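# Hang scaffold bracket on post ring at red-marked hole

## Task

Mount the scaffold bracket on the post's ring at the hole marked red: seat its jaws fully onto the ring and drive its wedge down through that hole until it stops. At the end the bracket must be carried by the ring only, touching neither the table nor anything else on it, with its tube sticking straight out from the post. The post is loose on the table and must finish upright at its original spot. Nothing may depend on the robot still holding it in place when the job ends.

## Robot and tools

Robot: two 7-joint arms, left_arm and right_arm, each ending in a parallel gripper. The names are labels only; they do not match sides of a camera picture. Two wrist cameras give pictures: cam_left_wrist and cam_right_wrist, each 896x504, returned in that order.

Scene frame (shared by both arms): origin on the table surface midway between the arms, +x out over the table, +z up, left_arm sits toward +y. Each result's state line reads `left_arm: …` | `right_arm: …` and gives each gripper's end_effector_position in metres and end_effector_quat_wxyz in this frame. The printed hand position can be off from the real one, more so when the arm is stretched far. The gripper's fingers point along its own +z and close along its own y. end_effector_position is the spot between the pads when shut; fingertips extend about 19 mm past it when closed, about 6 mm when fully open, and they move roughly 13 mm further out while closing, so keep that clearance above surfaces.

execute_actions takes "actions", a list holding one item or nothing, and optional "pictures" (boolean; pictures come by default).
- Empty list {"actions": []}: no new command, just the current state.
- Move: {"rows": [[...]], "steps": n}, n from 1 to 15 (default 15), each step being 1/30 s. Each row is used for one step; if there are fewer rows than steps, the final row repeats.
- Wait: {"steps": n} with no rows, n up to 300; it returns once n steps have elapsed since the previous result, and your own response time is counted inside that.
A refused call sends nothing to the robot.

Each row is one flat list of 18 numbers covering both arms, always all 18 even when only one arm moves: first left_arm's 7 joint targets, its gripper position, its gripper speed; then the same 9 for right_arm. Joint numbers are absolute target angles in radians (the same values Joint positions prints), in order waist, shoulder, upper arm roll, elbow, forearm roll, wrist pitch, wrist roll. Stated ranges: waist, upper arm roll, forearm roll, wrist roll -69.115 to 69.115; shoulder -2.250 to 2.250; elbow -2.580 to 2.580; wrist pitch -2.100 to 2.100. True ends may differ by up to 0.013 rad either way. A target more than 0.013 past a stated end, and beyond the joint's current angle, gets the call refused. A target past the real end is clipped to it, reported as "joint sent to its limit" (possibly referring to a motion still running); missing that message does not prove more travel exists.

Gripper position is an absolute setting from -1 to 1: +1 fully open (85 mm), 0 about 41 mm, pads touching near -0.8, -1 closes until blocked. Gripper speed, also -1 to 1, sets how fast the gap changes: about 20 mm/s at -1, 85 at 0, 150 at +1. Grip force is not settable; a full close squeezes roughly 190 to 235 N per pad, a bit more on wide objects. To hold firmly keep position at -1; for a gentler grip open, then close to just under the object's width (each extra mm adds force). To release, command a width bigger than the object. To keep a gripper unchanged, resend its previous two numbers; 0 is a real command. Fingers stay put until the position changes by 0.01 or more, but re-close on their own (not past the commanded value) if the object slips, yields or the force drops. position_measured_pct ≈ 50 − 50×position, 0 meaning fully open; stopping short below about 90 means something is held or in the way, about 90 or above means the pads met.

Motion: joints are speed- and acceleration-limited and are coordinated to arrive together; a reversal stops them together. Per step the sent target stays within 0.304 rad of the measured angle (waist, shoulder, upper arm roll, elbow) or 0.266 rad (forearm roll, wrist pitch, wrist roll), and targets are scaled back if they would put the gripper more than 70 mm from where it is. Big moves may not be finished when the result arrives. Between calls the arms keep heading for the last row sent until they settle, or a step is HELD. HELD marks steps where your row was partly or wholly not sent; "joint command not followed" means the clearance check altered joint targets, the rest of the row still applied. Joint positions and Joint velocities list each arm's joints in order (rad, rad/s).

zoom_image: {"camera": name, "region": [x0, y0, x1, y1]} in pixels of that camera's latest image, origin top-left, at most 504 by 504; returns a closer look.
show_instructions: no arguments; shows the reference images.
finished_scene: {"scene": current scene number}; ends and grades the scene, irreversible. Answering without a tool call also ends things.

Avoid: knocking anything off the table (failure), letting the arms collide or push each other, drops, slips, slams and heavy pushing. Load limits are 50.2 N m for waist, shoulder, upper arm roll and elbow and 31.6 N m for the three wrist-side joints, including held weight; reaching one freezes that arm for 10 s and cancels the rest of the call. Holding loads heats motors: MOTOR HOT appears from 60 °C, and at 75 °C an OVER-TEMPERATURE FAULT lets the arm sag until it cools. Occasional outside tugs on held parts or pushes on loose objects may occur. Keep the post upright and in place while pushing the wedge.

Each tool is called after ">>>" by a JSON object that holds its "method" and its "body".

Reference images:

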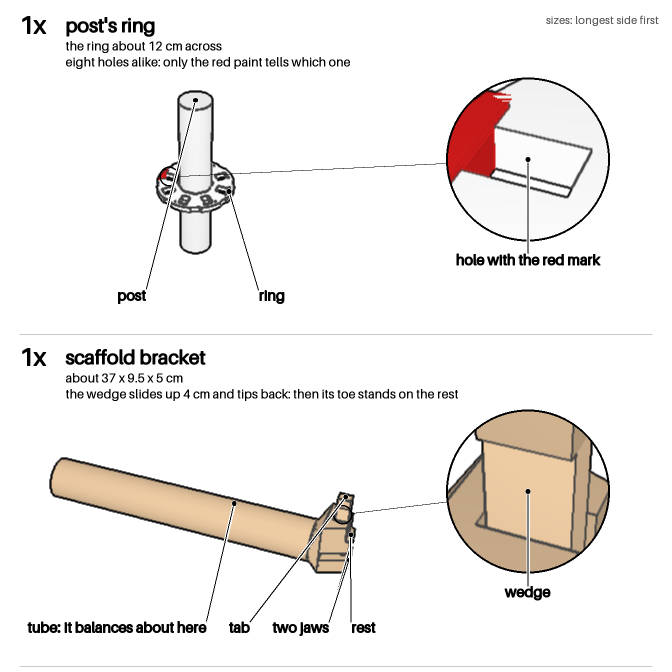

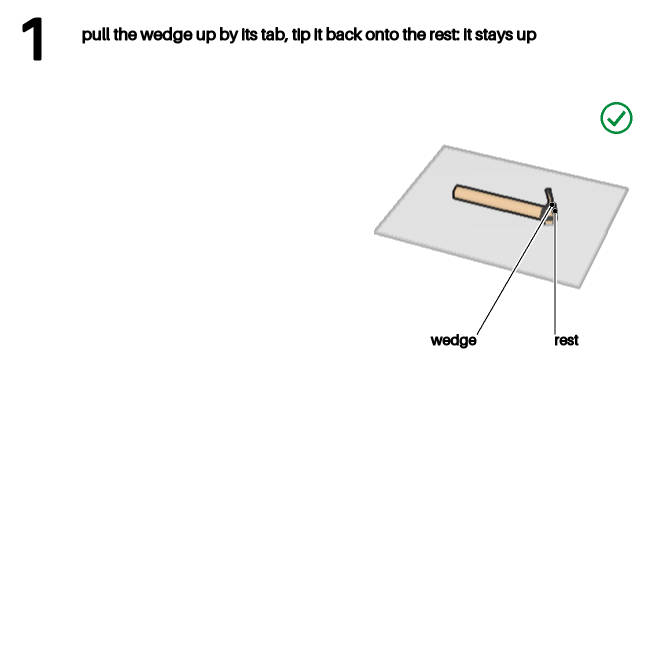

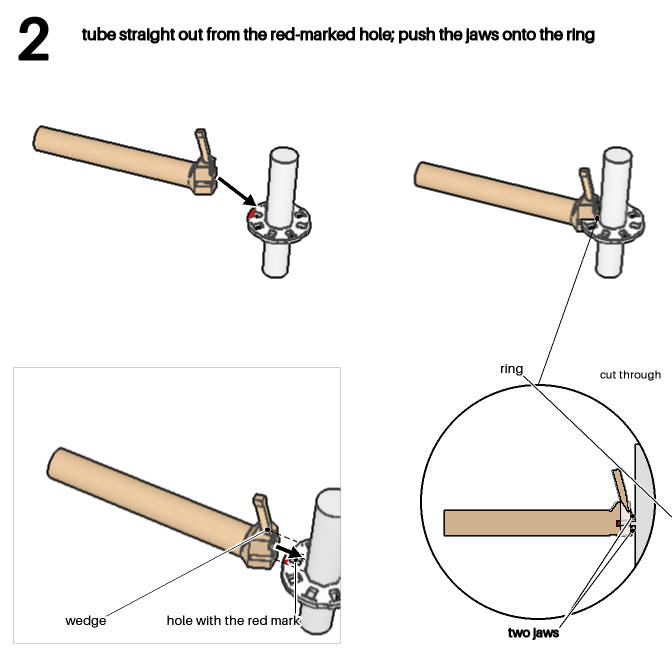

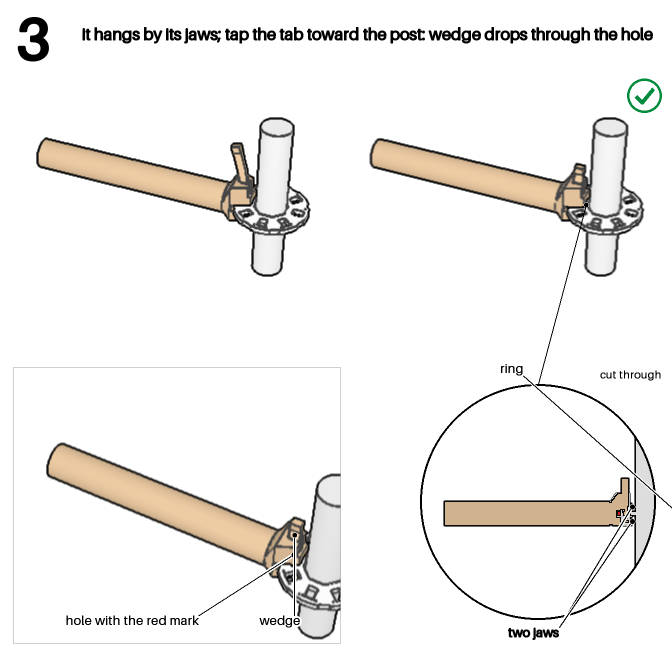

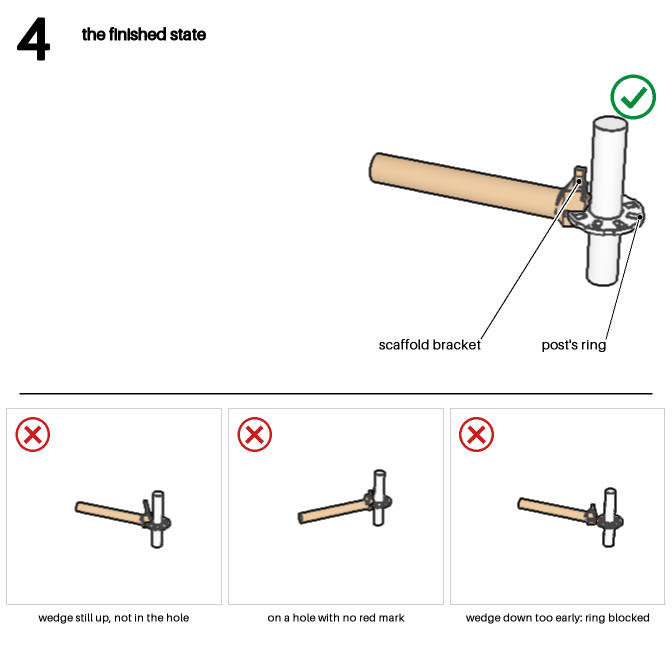

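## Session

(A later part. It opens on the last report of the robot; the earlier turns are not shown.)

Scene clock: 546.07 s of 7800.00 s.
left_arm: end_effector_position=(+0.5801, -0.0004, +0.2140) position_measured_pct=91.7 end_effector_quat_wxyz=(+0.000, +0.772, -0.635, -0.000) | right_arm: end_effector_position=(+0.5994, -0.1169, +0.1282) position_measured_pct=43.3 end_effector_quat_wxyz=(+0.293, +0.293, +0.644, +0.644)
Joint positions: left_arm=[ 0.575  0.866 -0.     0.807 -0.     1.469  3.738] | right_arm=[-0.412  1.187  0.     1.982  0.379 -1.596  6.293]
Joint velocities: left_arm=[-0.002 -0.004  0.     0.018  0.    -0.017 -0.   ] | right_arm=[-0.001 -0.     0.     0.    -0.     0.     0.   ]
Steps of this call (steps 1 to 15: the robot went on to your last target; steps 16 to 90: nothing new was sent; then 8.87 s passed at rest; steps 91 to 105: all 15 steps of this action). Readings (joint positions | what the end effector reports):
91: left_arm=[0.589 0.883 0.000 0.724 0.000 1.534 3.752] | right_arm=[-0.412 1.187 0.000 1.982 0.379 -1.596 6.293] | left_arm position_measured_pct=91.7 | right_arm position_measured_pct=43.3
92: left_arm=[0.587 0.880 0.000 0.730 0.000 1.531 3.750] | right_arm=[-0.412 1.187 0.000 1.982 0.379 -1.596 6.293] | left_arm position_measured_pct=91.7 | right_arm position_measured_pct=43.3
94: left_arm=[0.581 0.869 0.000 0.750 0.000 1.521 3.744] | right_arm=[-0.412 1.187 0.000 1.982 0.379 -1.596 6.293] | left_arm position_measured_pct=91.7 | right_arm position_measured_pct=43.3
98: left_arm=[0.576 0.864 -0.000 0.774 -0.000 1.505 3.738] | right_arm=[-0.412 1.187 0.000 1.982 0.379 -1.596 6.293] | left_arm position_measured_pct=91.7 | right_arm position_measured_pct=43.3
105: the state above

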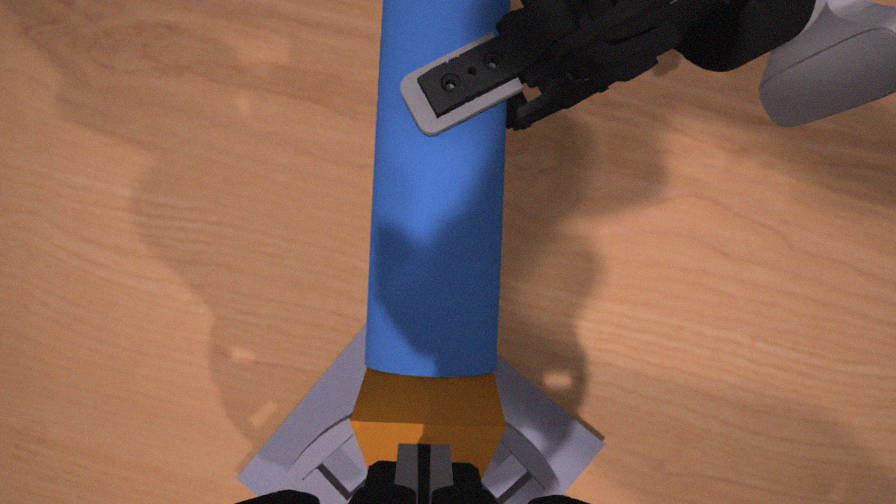

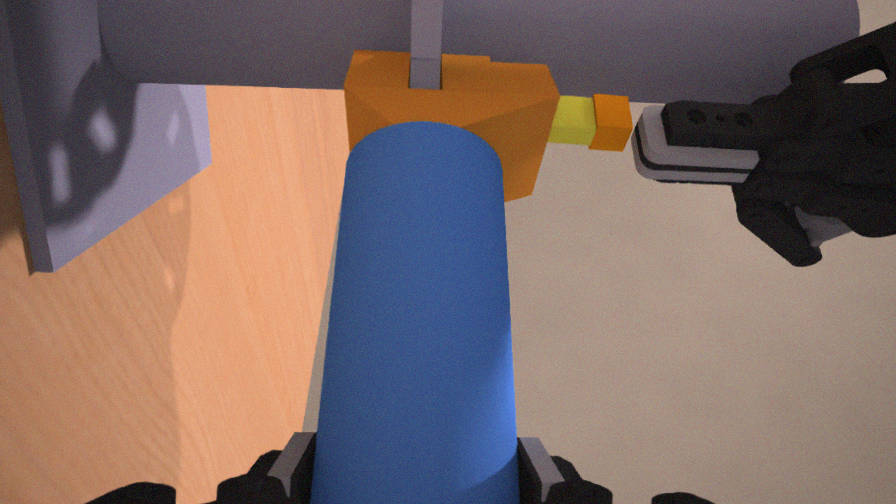

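>>> {"method": "execute_actions", "body": {"actions": [{"rows": [[0.5752,0.8661,0,0.8136,0,1.4619,3.7377,-1,0.5,-0.4125,1.1868,0,1.9819,0.3800,-1.5956,6.2935,-1,-0.3],[0.5752,0.8661,0,0.8136,0,1.4619,3.7377,-1,0.5,-0.4125,1.1868,0,1.9819,0.3800,-1.5956,6.2935,-1,-0.3],[0.5752,0.8661,0,0.8136,0,1.4619,3.7377,-1,0.5,-0.4125,1.1868,0,1.9819,0.3800,-1.5956,6.2935,-1,-0.3],[0.5752,0.8667,0,0.8187,0,1.4562,3.7377,-1,0.5,-0.4125,1.1868,0,1.9819,0.3800,-1.5956,6.2935,-1,-0.3]], "steps": 15}]}}

>>> {"method": "zoom_image", "body": {"camera": "cam_right_wrist", "region": [320, 20, 720, 240]}}

Scene clock: 550.20 s of 7800.00 s.
left_arm: end_effector_position=(+0.5801, -0.0003, +0.2100) position_measured_pct=91.7 end_effector_quat_wxyz=(-0.000, +0.772, -0.635, +0.000) | right_arm: end_effector_position=(+0.5994, -0.1169, +0.1282) position_measured_pct=43.3 end_effector_quat_wxyz=(+0.293, +0.293, +0.644, +0.644)
Joint positions: left_arm=[ 0.575  0.867  0.     0.819 -0.     1.456  3.738] | right_arm=[-0.412  1.187  0.     1.982  0.379 -1.596  6.293]
Joint velocities: left_arm=[ 0.     0.001  0.     0.001  0.001  0.    -0.   ] | right_arm=[-0.001  0.    -0.    -0.001 -0.     0.     0.   ]
Steps of this call (steps 1 to 15: the robot went on to your last target; steps 16 to 90: nothing new was sent; then 0.63 s passed at rest; steps 91 to 105: all 15 steps of this action). Readings (joint positions | what the end effector reports):
91: left_arm=[0.575 0.866 0.000 0.809 0.000 1.467 3.738] | right_arm=[-0.412 1.187 0.000 1.982 0.379 -1.596 6.293] | left_arm position_measured_pct=91.7 | right_arm position_measured_pct=43.3
92: left_arm=[0.575 0.866 0.000 0.810 0.000 1.465 3.738] | right_arm=[-0.412 1.187 0.000 1.982 0.379 -1.596 6.293] | left_arm position_measured_pct=91.7 | right_arm position_measured_pct=43.3
94: left_arm=[0.575 0.866 0.000 0.813 0.000 1.463 3.738] | right_arm=[-0.412 1.187 0.000 1.982 0.379 -1.596 6.293] | left_arm position_measured_pct=91.7 | right_arm position_measured_pct=43.3
98: left_arm=[0.575 0.867 -0.000 0.818 -0.000 1.457 3.738] | right_arm=[-0.412 1.187 0.000 1.982 0.379 -1.596 6.293] | left_arm position_measured_pct=91.7 | right_arm position_measured_pct=43.3
105: the state above

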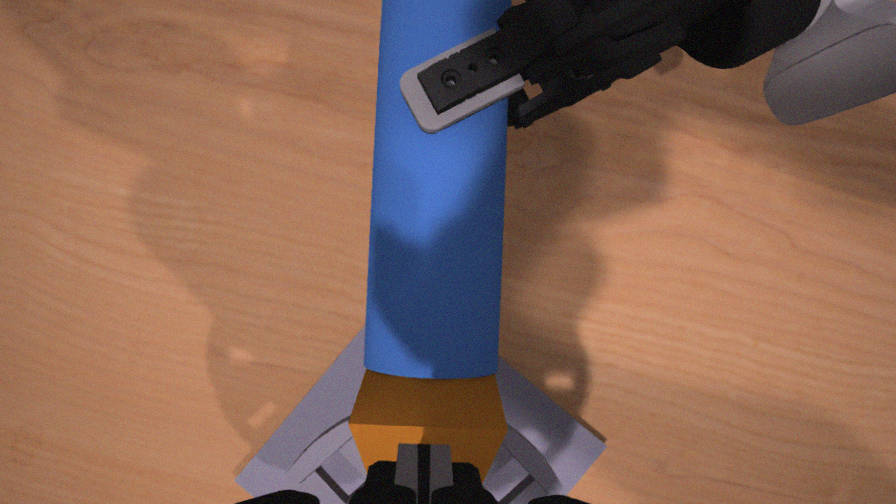

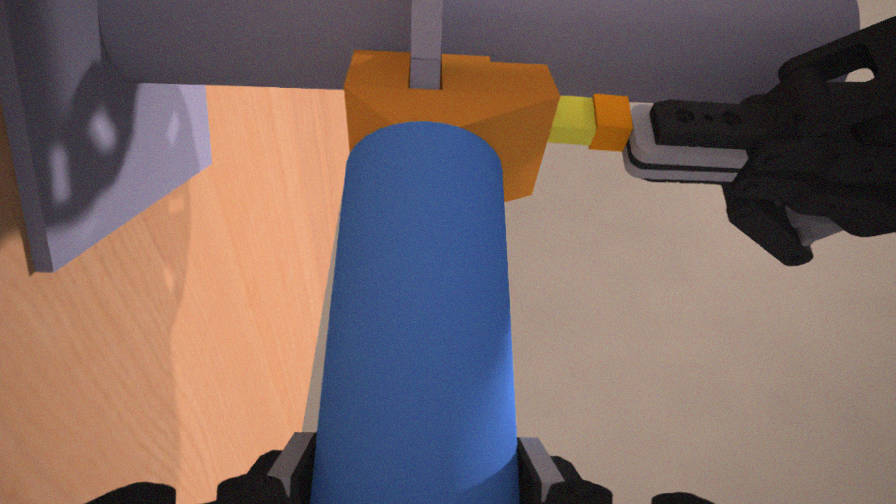

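Region (320, 20, 720, 240) of cam_right_wrist's 896x504 image, scaled by 1.260; it fills the top 277 rows of this view, and the rest is white.

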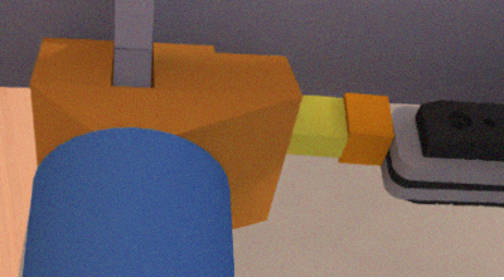

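>>> {"method": "execute_actions", "body": {"actions": [{"rows": [[0.5752,0.8671,0,0.8225,0,1.4520,3.7377,-1,0.5,-0.4125,1.1868,0,1.9819,0.3800,-1.5956,6.2935,-1,-0.3],[0.5752,0.8671,0,0.8225,0,1.4520,3.7377,-1,0.5,-0.4125,1.1868,0,1.9819,0.3800,-1.5956,6.2935,-1,-0.3],[0.5752,0.8671,0,0.8225,0,1.4520,3.7377,-1,0.5,-0.4125,1.1868,0,1.9819,0.3800,-1.5956,6.2935,-1,-0.3],[0.5752,0.8676,0,0.8264,0,1.4476,3.7377,-1,0.5,-0.4125,1.1868,0,1.9819,0.3800,-1.5956,6.2935,-1,-0.3]], "steps": 15}]}}

>>> {"method": "zoom_image", "body": {"camera": "cam_right_wrist", "region": [320, 20, 720, 240]}}

Scene clock: 556.43 s of 7800.00 s.
left_arm: end_effector_position=(+0.5803, -0.0007, +0.2098) position_measured_pct=91.7 end_effector_quat_wxyz=(-0.000, +0.772, -0.635, +0.002) | right_arm: end_effector_position=(+0.5990, -0.1170, +0.1266) position_measured_pct=43.3 end_effector_quat_wxyz=(+0.291, +0.294, +0.644, +0.643)
Joint positions: left_arm=[0.575 0.864 0.    0.825 0.    1.449 3.738] | right_arm=[-0.411  1.189 -0.001  1.982  0.379 -1.595  6.291]
Joint velocities: left_arm=[ 0.     0.001  0.     0.001 -0.001  0.    -0.001] | right_arm=[-0.     0.    -0.    -0.    -0.     0.     0.001]
Steps of this call (steps 1 to 15: the robot went on to your last target; steps 16 to 90: nothing new was sent; then 2.73 s passed at rest; steps 91 to 105: all 15 steps of this action). Readings (joint positions | what the end effector reports):
91: left_arm=[0.575 0.867 0.000 0.819 0.000 1.456 3.738] | right_arm=[-0.412 1.187 0.000 1.982 0.379 -1.596 6.293] | left_arm position_measured_pct=91.7 | right_arm position_measured_pct=43.3
92: left_arm=[0.575 0.866 0.000 0.820 -0.000 1.455 3.738] | right_arm=[-0.412 1.187 0.000 1.982 0.379 -1.596 6.293] | left_arm position_measured_pct=91.7 | right_arm position_measured_pct=43.3
94: left_arm=[0.575 0.866 0.000 0.821 -0.000 1.453 3.738] | right_arm=[-0.412 1.187 0.000 1.982 0.379 -1.596 6.293] | left_arm position_measured_pct=91.7 | right_arm position_measured_pct=43.3
98: left_arm=[0.575 0.864 0.000 0.824 0.000 1.450 3.738] | right_arm=[-0.412 1.188 -0.000 1.982 0.379 -1.595 6.292] | left_arm position_measured_pct=91.7 | right_arm position_measured_pct=43.3
105: the state above

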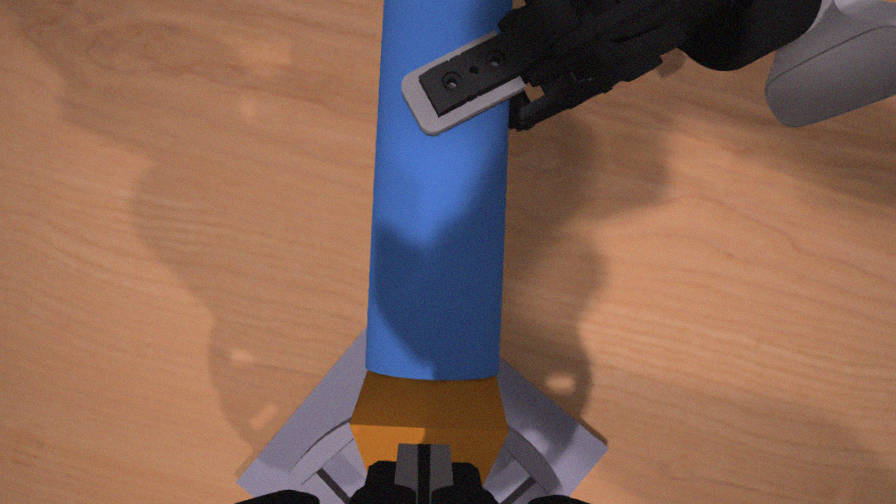

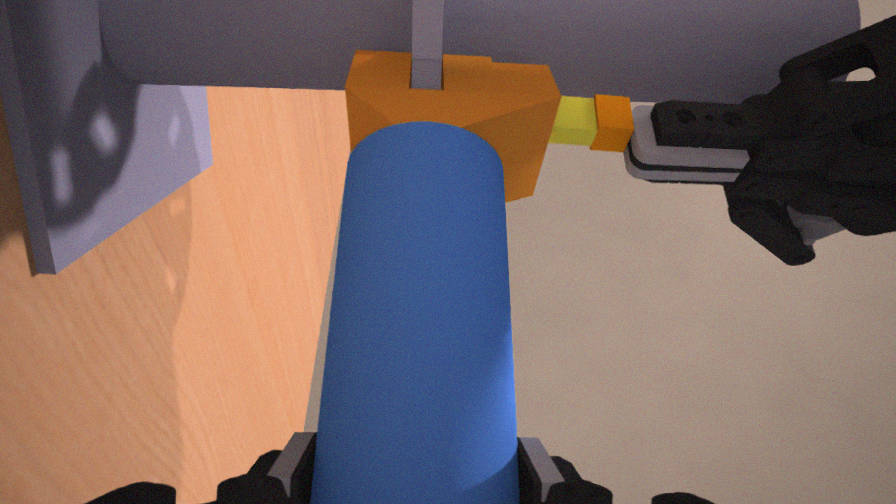

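Region (320, 20, 720, 240) of cam_right_wrist's 896x504 image, scaled by 1.260; it fills the top 277 rows of this view, and the rest is white.

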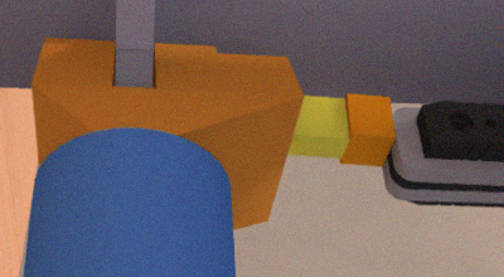

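>>> {"method": "execute_actions", "body": {"actions": [{"rows": [[0.5752,0.8610,0,0.7694,0,1.5112,3.7377,-1,0.5,-0.4125,1.1868,0,1.9819,0.3800,-1.5956,6.2935,-1,-0.3],[0.5752,0.8610,0,0.7694,0,1.5112,3.7377,-1,0.5,-0.4125,1.1868,0,1.9819,0.3800,-1.5956,6.2935,-1,-0.3],[0.5752,0.8610,0,0.7694,0,1.5112,3.7377,-1,0.5,-0.4125,1.1868,0,1.9819,0.3800,-1.5956,6.2935,-1,-0.3],[0.5752,0.8610,0,0.7694,0,1.5112,3.7377,-1,0.5,-0.4125,1.1868,0,1.9819,0.3800,-1.5956,6.2935,-1,-0.3],[0.5752,0.8610,0,0.7694,0,1.5112,3.7377,-1,0.5,-0.4125,1.1868,0,1.9819,0.3800,-1.5956,6.2935,1,-0.7]], "steps": 15}], "pictures": false}}

>>> {"method": "execute_actions", "body": {"actions": [{"steps": 25}]}}

Scene clock: 562.30 s of 7800.00 s.
left_arm: end_effector_position=(+0.5800, -0.0003, +0.2291) position_measured_pct=91.7 end_effector_quat_wxyz=(-0.000, +0.772, -0.635, +0.000) | right_arm: end_effector_position=(+0.5973, -0.1156, +0.1238) position_measured_pct=31.7 end_effector_quat_wxyz=(+0.290, +0.294, +0.647, +0.642)
Joint positions: left_arm=[ 0.575  0.861 -0.     0.77  -0.     1.511  3.738] | right_arm=[-0.414  1.191 -0.     1.983  0.381 -1.593  6.293]
Joint velocities: left_arm=[-0.     0.001  0.    -0.002  0.     0.     0.001] | right_arm=[-0.    -0.016 -0.003 -0.01  -0.002 -0.013 -0.001]
Steps of this call (steps 1 to 15: the robot went on to your last target; steps 16 to 90: nothing new was sent; then 2.37 s passed at rest; steps 91 to 105: all 15 steps of this action). Readings (joint positions | what the end effector reports):
91: left_arm=[0.575 0.864 0.000 0.824 0.000 1.449 3.738] | right_arm=[-0.411 1.189 -0.001 1.982 0.379 -1.595 6.291] | left_arm position_measured_pct=91.7 | right_arm position_measured_pct=43.3
92: left_arm=[0.575 0.864 0.000 0.819 0.000 1.455 3.738] | right_arm=[-0.411 1.189 -0.001 1.982 0.379 -1.595 6.291] | left_arm position_measured_pct=91.7 | right_arm position_measured_pct=43.3
94: left_arm=[0.575 0.864 -0.000 0.797 -0.000 1.480 3.738] | right_arm=[-0.411 1.189 -0.001 1.982 0.379 -1.595 6.291] | left_arm position_measured_pct=91.7 | right_arm position_measured_pct=43.3
98: left_arm=[0.575 0.860 0.000 0.772 0.000 1.508 3.738] | right_arm=[-0.412 1.189 -0.001 1.982 0.380 -1.594 6.292] | left_arm position_measured_pct=91.7 | right_arm position_measured_pct=40.9
105: the state above

Scene clock: 563.13 s of 7800.00 s.
left_arm: end_effector_position=(+0.5800, -0.0003, +0.2290) position_measured_pct=91.7 end_effector_quat_wxyz=(+0.000, +0.772, -0.635, -0.000) | right_arm: end_effector_position=(+0.5989, -0.1162, +0.1281) position_measured_pct=0.4 end_effector_quat_wxyz=(+0.292, +0.292, +0.644, +0.644)
Joint positions: left_arm=[ 0.575  0.861 -0.     0.769  0.     1.511  3.738] | right_arm=[-0.412  1.187  0.     1.982  0.38  -1.596  6.294]
Joint velocities: left_arm=[ 0.     0.001  0.    -0.    -0.     0.001 -0.001] | right_arm=[ 0.  0. -0. -0. -0. -0. -0.]
Steps of this call (steps 1 to 15: the robot went on to your last target; steps 16 to 25: nothing new was sent). Readings (joint positions | what the end effector reports):
1: left_arm=[0.575 0.861 -0.000 0.769 -0.000 1.511 3.738] | right_arm=[-0.414 1.191 -0.000 1.983 0.381 -1.593 6.293] | left_arm position_measured_pct=91.7 | right_arm position_measured_pct=30.6
2: left_arm=[0.575 0.861 -0.000 0.769 0.000 1.511 3.738] | right_arm=[-0.414 1.190 -0.000 1.983 0.381 -1.594 6.293] | left_arm position_measured_pct=91.7 | right_arm position_measured_pct=29.0
4: left_arm=[0.575 0.861 -0.000 0.769 0.000 1.511 3.738] | right_arm=[-0.413 1.189 -0.000 1.982 0.380 -1.595 6.293] | left_arm position_measured_pct=91.7 | right_arm position_measured_pct=26.2
8: left_arm=[0.575 0.861 0.000 0.769 0.000 1.511 3.738] | right_arm=[-0.413 1.188 0.000 1.982 0.380 -1.596 6.293] | left_arm position_measured_pct=91.7 | right_arm position_measured_pct=20.6
25: the state above
All arms were judged still, so your last target was given up. Only a new action makes them travel on or press farther. Fingers that are still opening or closing keep moving.

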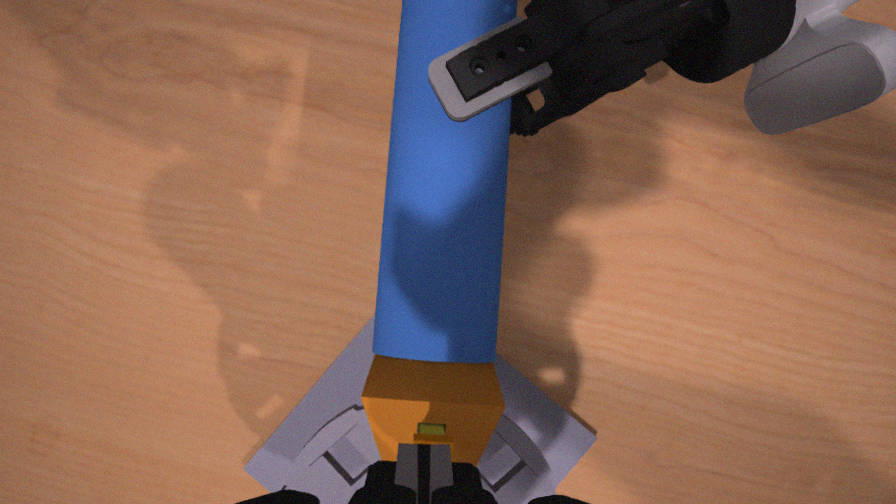

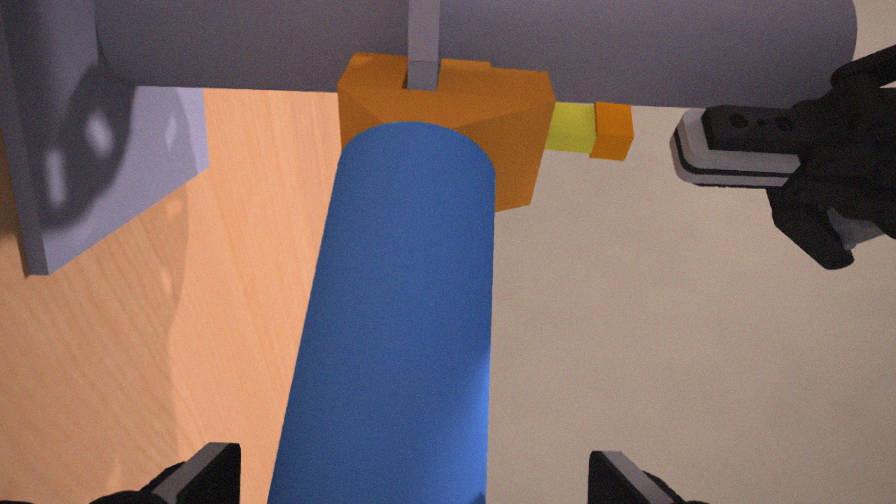

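>>> {"method": "execute_actions", "body": {"actions": [{"rows": [[0.5752,0.8894,0,0.4520,0,1.8001,3.7377,-1,0.5,-0.3174,1.2152,0,2.1949,0.4902,-1.8090,6.4084,1,-0.7]], "steps": 15}], "pictures": false}}

>>> {"method": "execute_actions", "body": {"actions": [{"rows": [[0.5752,0.8894,0,0.4520,0,1.8001,3.7377,1,0.5,-0.3174,1.2152,0,2.1949,0.4902,-1.8090,6.4084,1,-0.7],[0.5752,0.8894,0,0.4520,0,1.8001,3.7377,1,0.5,-0.3174,1.2152,0,2.1949,0.4902,-1.8090,6.4084,1,-0.7],[0.5752,0.8894,0,0.4520,0,1.8001,3.7377,1,0.5,-0.3174,1.2152,0,2.1949,0.4902,-1.8090,6.4084,1,-0.7],[0.5061,0.7589,0,0.6484,0,1.7343,3.5894,1,0.5,-0.3174,1.2152,0,2.1949,0.4902,-1.8090,6.4084,1,-0.7]], "steps": 15}], "pictures": false}}

>>> {"method": "execute_actions", "body": {"actions": [{"steps": 15}]}}

Scene clock: 575.83 s of 7800.00 s.
left_arm: end_effector_position=(+0.5799, -0.0002, +0.3104) position_measured_pct=91.7 end_effector_quat_wxyz=(-0.000, +0.772, -0.635, +0.001) | right_arm: end_effector_position=(+0.5385, -0.1671, +0.1286) position_measured_pct=0.0 end_effector_quat_wxyz=(+0.292, +0.291, +0.644, +0.645)
Joint positions: left_arm=[0.575 0.886 0.    0.458 0.    1.796 3.738] | right_arm=[-0.32   1.215  0.     2.193  0.49  -1.808  6.408]
Joint velocities: left_arm=[ 0.     0.002  0.    -0.136 -0.001  0.132 -0.   ] | right_arm=[ 0.021  0.005 -0.004  0.02   0.004 -0.012  0.003]
Steps of this call (steps 1 to 90: nothing new was sent; then 9.20 s passed at rest; steps 91 to 105: all 15 steps of this action). Readings (joint positions | what the end effector reports):
91: left_arm=[0.575 0.861 -0.000 0.768 -0.000 1.512 3.738] | right_arm=[-0.412 1.187 -0.000 1.983 0.380 -1.596 6.294] | left_arm position_measured_pct=91.7 | right_arm position_measured_pct=0.0
92: left_arm=[0.575 0.862 -0.000 0.763 -0.000 1.517 3.738] | right_arm=[-0.409 1.188 -0.001 1.988 0.383 -1.602 6.296] | left_arm position_measured_pct=91.7 | right_arm position_measured_pct=0.0
94: left_arm=[0.575 0.866 -0.000 0.736 -0.000 1.540 3.738] | right_arm=[-0.396 1.191 -0.001 2.015 0.397 -1.628 6.311] | left_arm position_measured_pct=91.7 | right_arm position_measured_pct=0.0
98: left_arm=[0.575 0.879 -0.000 0.614 -0.000 1.647 3.738] | right_arm=[-0.348 1.206 0.000 2.123 0.452 -1.736 6.369] | left_arm position_measured_pct=91.7 | right_arm position_measured_pct=0.0
105: the state above

Scene clock: 576.33 s of 7800.00 s.
left_arm: end_effector_position=(+0.5668, +0.0492, +0.3284) position_measured_pct=40.5 end_effector_quat_wxyz=(-0.000, +0.747, -0.665, -0.001) | right_arm: end_effector_position=(+0.5386, -0.1686, +0.1282) position_measured_pct=0.0 end_effector_quat_wxyz=(+0.292, +0.292, +0.644, +0.644)
Joint positions: left_arm=[ 0.509  0.765 -0.001  0.642 -0.001  1.736  3.592] | right_arm=[-0.317  1.215  0.     2.195  0.49  -1.809  6.408]
Joint velocities: left_arm=[-0.034 -0.06   0.     0.124  0.001 -0.043 -0.095] | right_arm=[-0.001  0.    -0.     0.     0.    -0.    -0.   ]
Steps of this call (steps 1 to 15: all 15 steps of this action). Readings (joint positions | what the end effector reports):
1: left_arm=[0.575 0.886 0.000 0.455 0.000 1.799 3.738] | right_arm=[-0.319 1.215 0.000 2.194 0.490 -1.809 6.408] | left_arm position_measured_pct=91.7 | right_arm position_measured_pct=0.0
2: left_arm=[0.575 0.887 0.000 0.454 0.000 1.799 3.738] | right_arm=[-0.319 1.215 0.000 2.194 0.490 -1.809 6.408] | left_arm position_measured_pct=91.3 | right_arm position_measured_pct=0.0
4: left_arm=[0.575 0.887 0.000 0.453 0.000 1.800 3.737] | right_arm=[-0.318 1.215 0.000 2.195 0.490 -1.809 6.408] | left_arm position_measured_pct=85.3 | right_arm position_measured_pct=0.0
8: left_arm=[0.555 0.850 0.001 0.507 0.001 1.782 3.697] | right_arm=[-0.318 1.215 0.000 2.195 0.490 -1.809 6.408] | left_arm position_measured_pct=69.4 | right_arm position_measured_pct=0.0
15: the state above

Scene clock: 576.83 s of 7800.00 s.
left_arm: end_effector_position=(+0.5659, +0.0508, +0.3300) position_measured_pct=0.0 end_effector_quat_wxyz=(+0.000, +0.747, -0.665, -0.000) | right_arm: end_effector_position=(+0.5386, -0.1686, +0.1282) position_measured_pct=0.0 end_effector_quat_wxyz=(+0.292, +0.292, +0.644, +0.644)
Joint positions: left_arm=[ 0.506  0.759 -0.     0.648 -0.     1.734  3.589] | right_arm=[-0.317  1.215  0.     2.195  0.49  -1.809  6.408]
Joint velocities: left_arm=[ 0.    -0.001  0.     0.001  0.001  0.    -0.   ] | right_arm=[-0.    -0.     0.     0.001 -0.    -0.001 -0.   ]
Steps of this call (steps 1 to 15: the robot went on to your last target). Readings (joint positions | what the end effector reports):
1: left_arm=[0.508 0.764 -0.001 0.644 -0.000 1.735 3.590] | right_arm=[-0.317 1.215 0.000 2.195 0.490 -1.809 6.408] | left_arm position_measured_pct=36.5 | right_arm position_measured_pct=0.0
2: left_arm=[0.508 0.763 -0.000 0.646 -0.000 1.735 3.590] | right_arm=[-0.317 1.215 0.000 2.195 0.490 -1.809 6.408] | left_arm position_measured_pct=32.1 | right_arm position_measured_pct=0.0
4: left_arm=[0.507 0.761 -0.000 0.647 -0.000 1.734 3.590] | right_arm=[-0.317 1.215 0.000 2.195 0.490 -1.809 6.408] | left_arm position_measured_pct=24.2 | right_arm position_measured_pct=0.0
8: left_arm=[0.506 0.760 -0.000 0.648 -0.000 1.734 3.589] | right_arm=[-0.317 1.215 -0.000 2.195 0.490 -1.809 6.408] | left_arm position_measured_pct=7.5 | right_arm position_measured_pct=0.0
15: the state above
All arms were judged still, so your last target was given up. Only a new action makes them travel on or press farther. Fingers that are still opening or closing keep moving.

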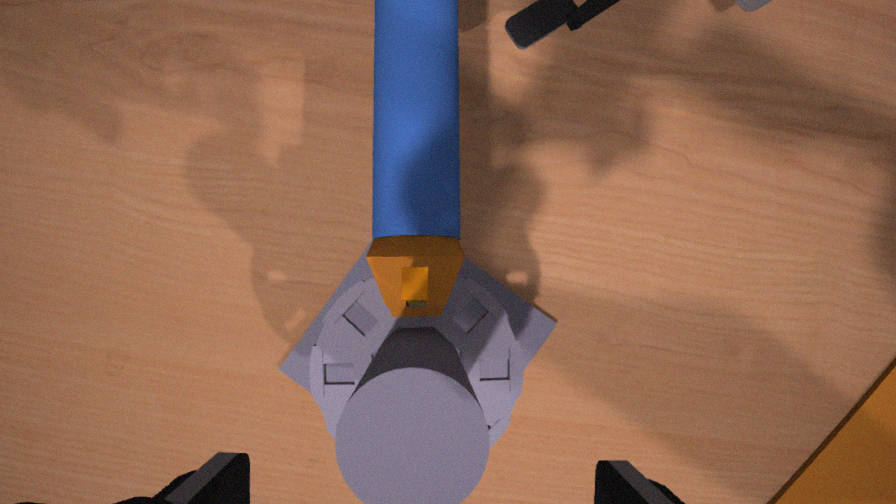

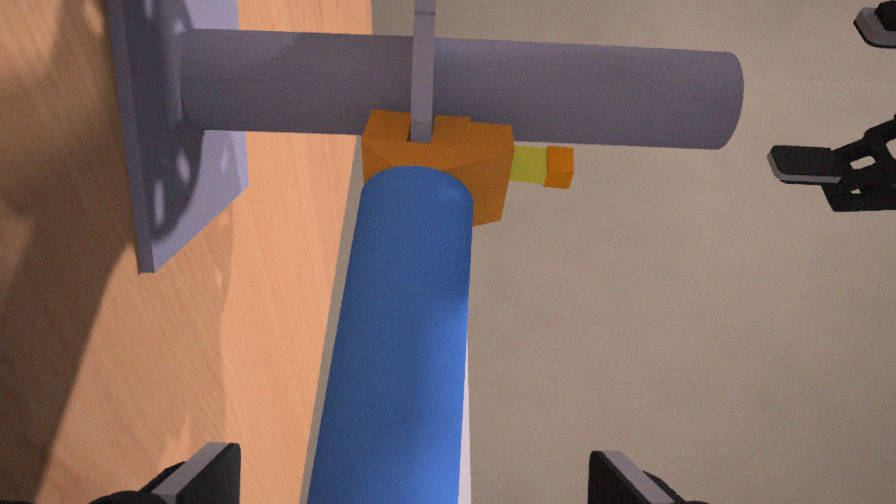

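>>> {"method": "finished_scene", "body": {"scene": 1}}

The scene is finished: the task was done.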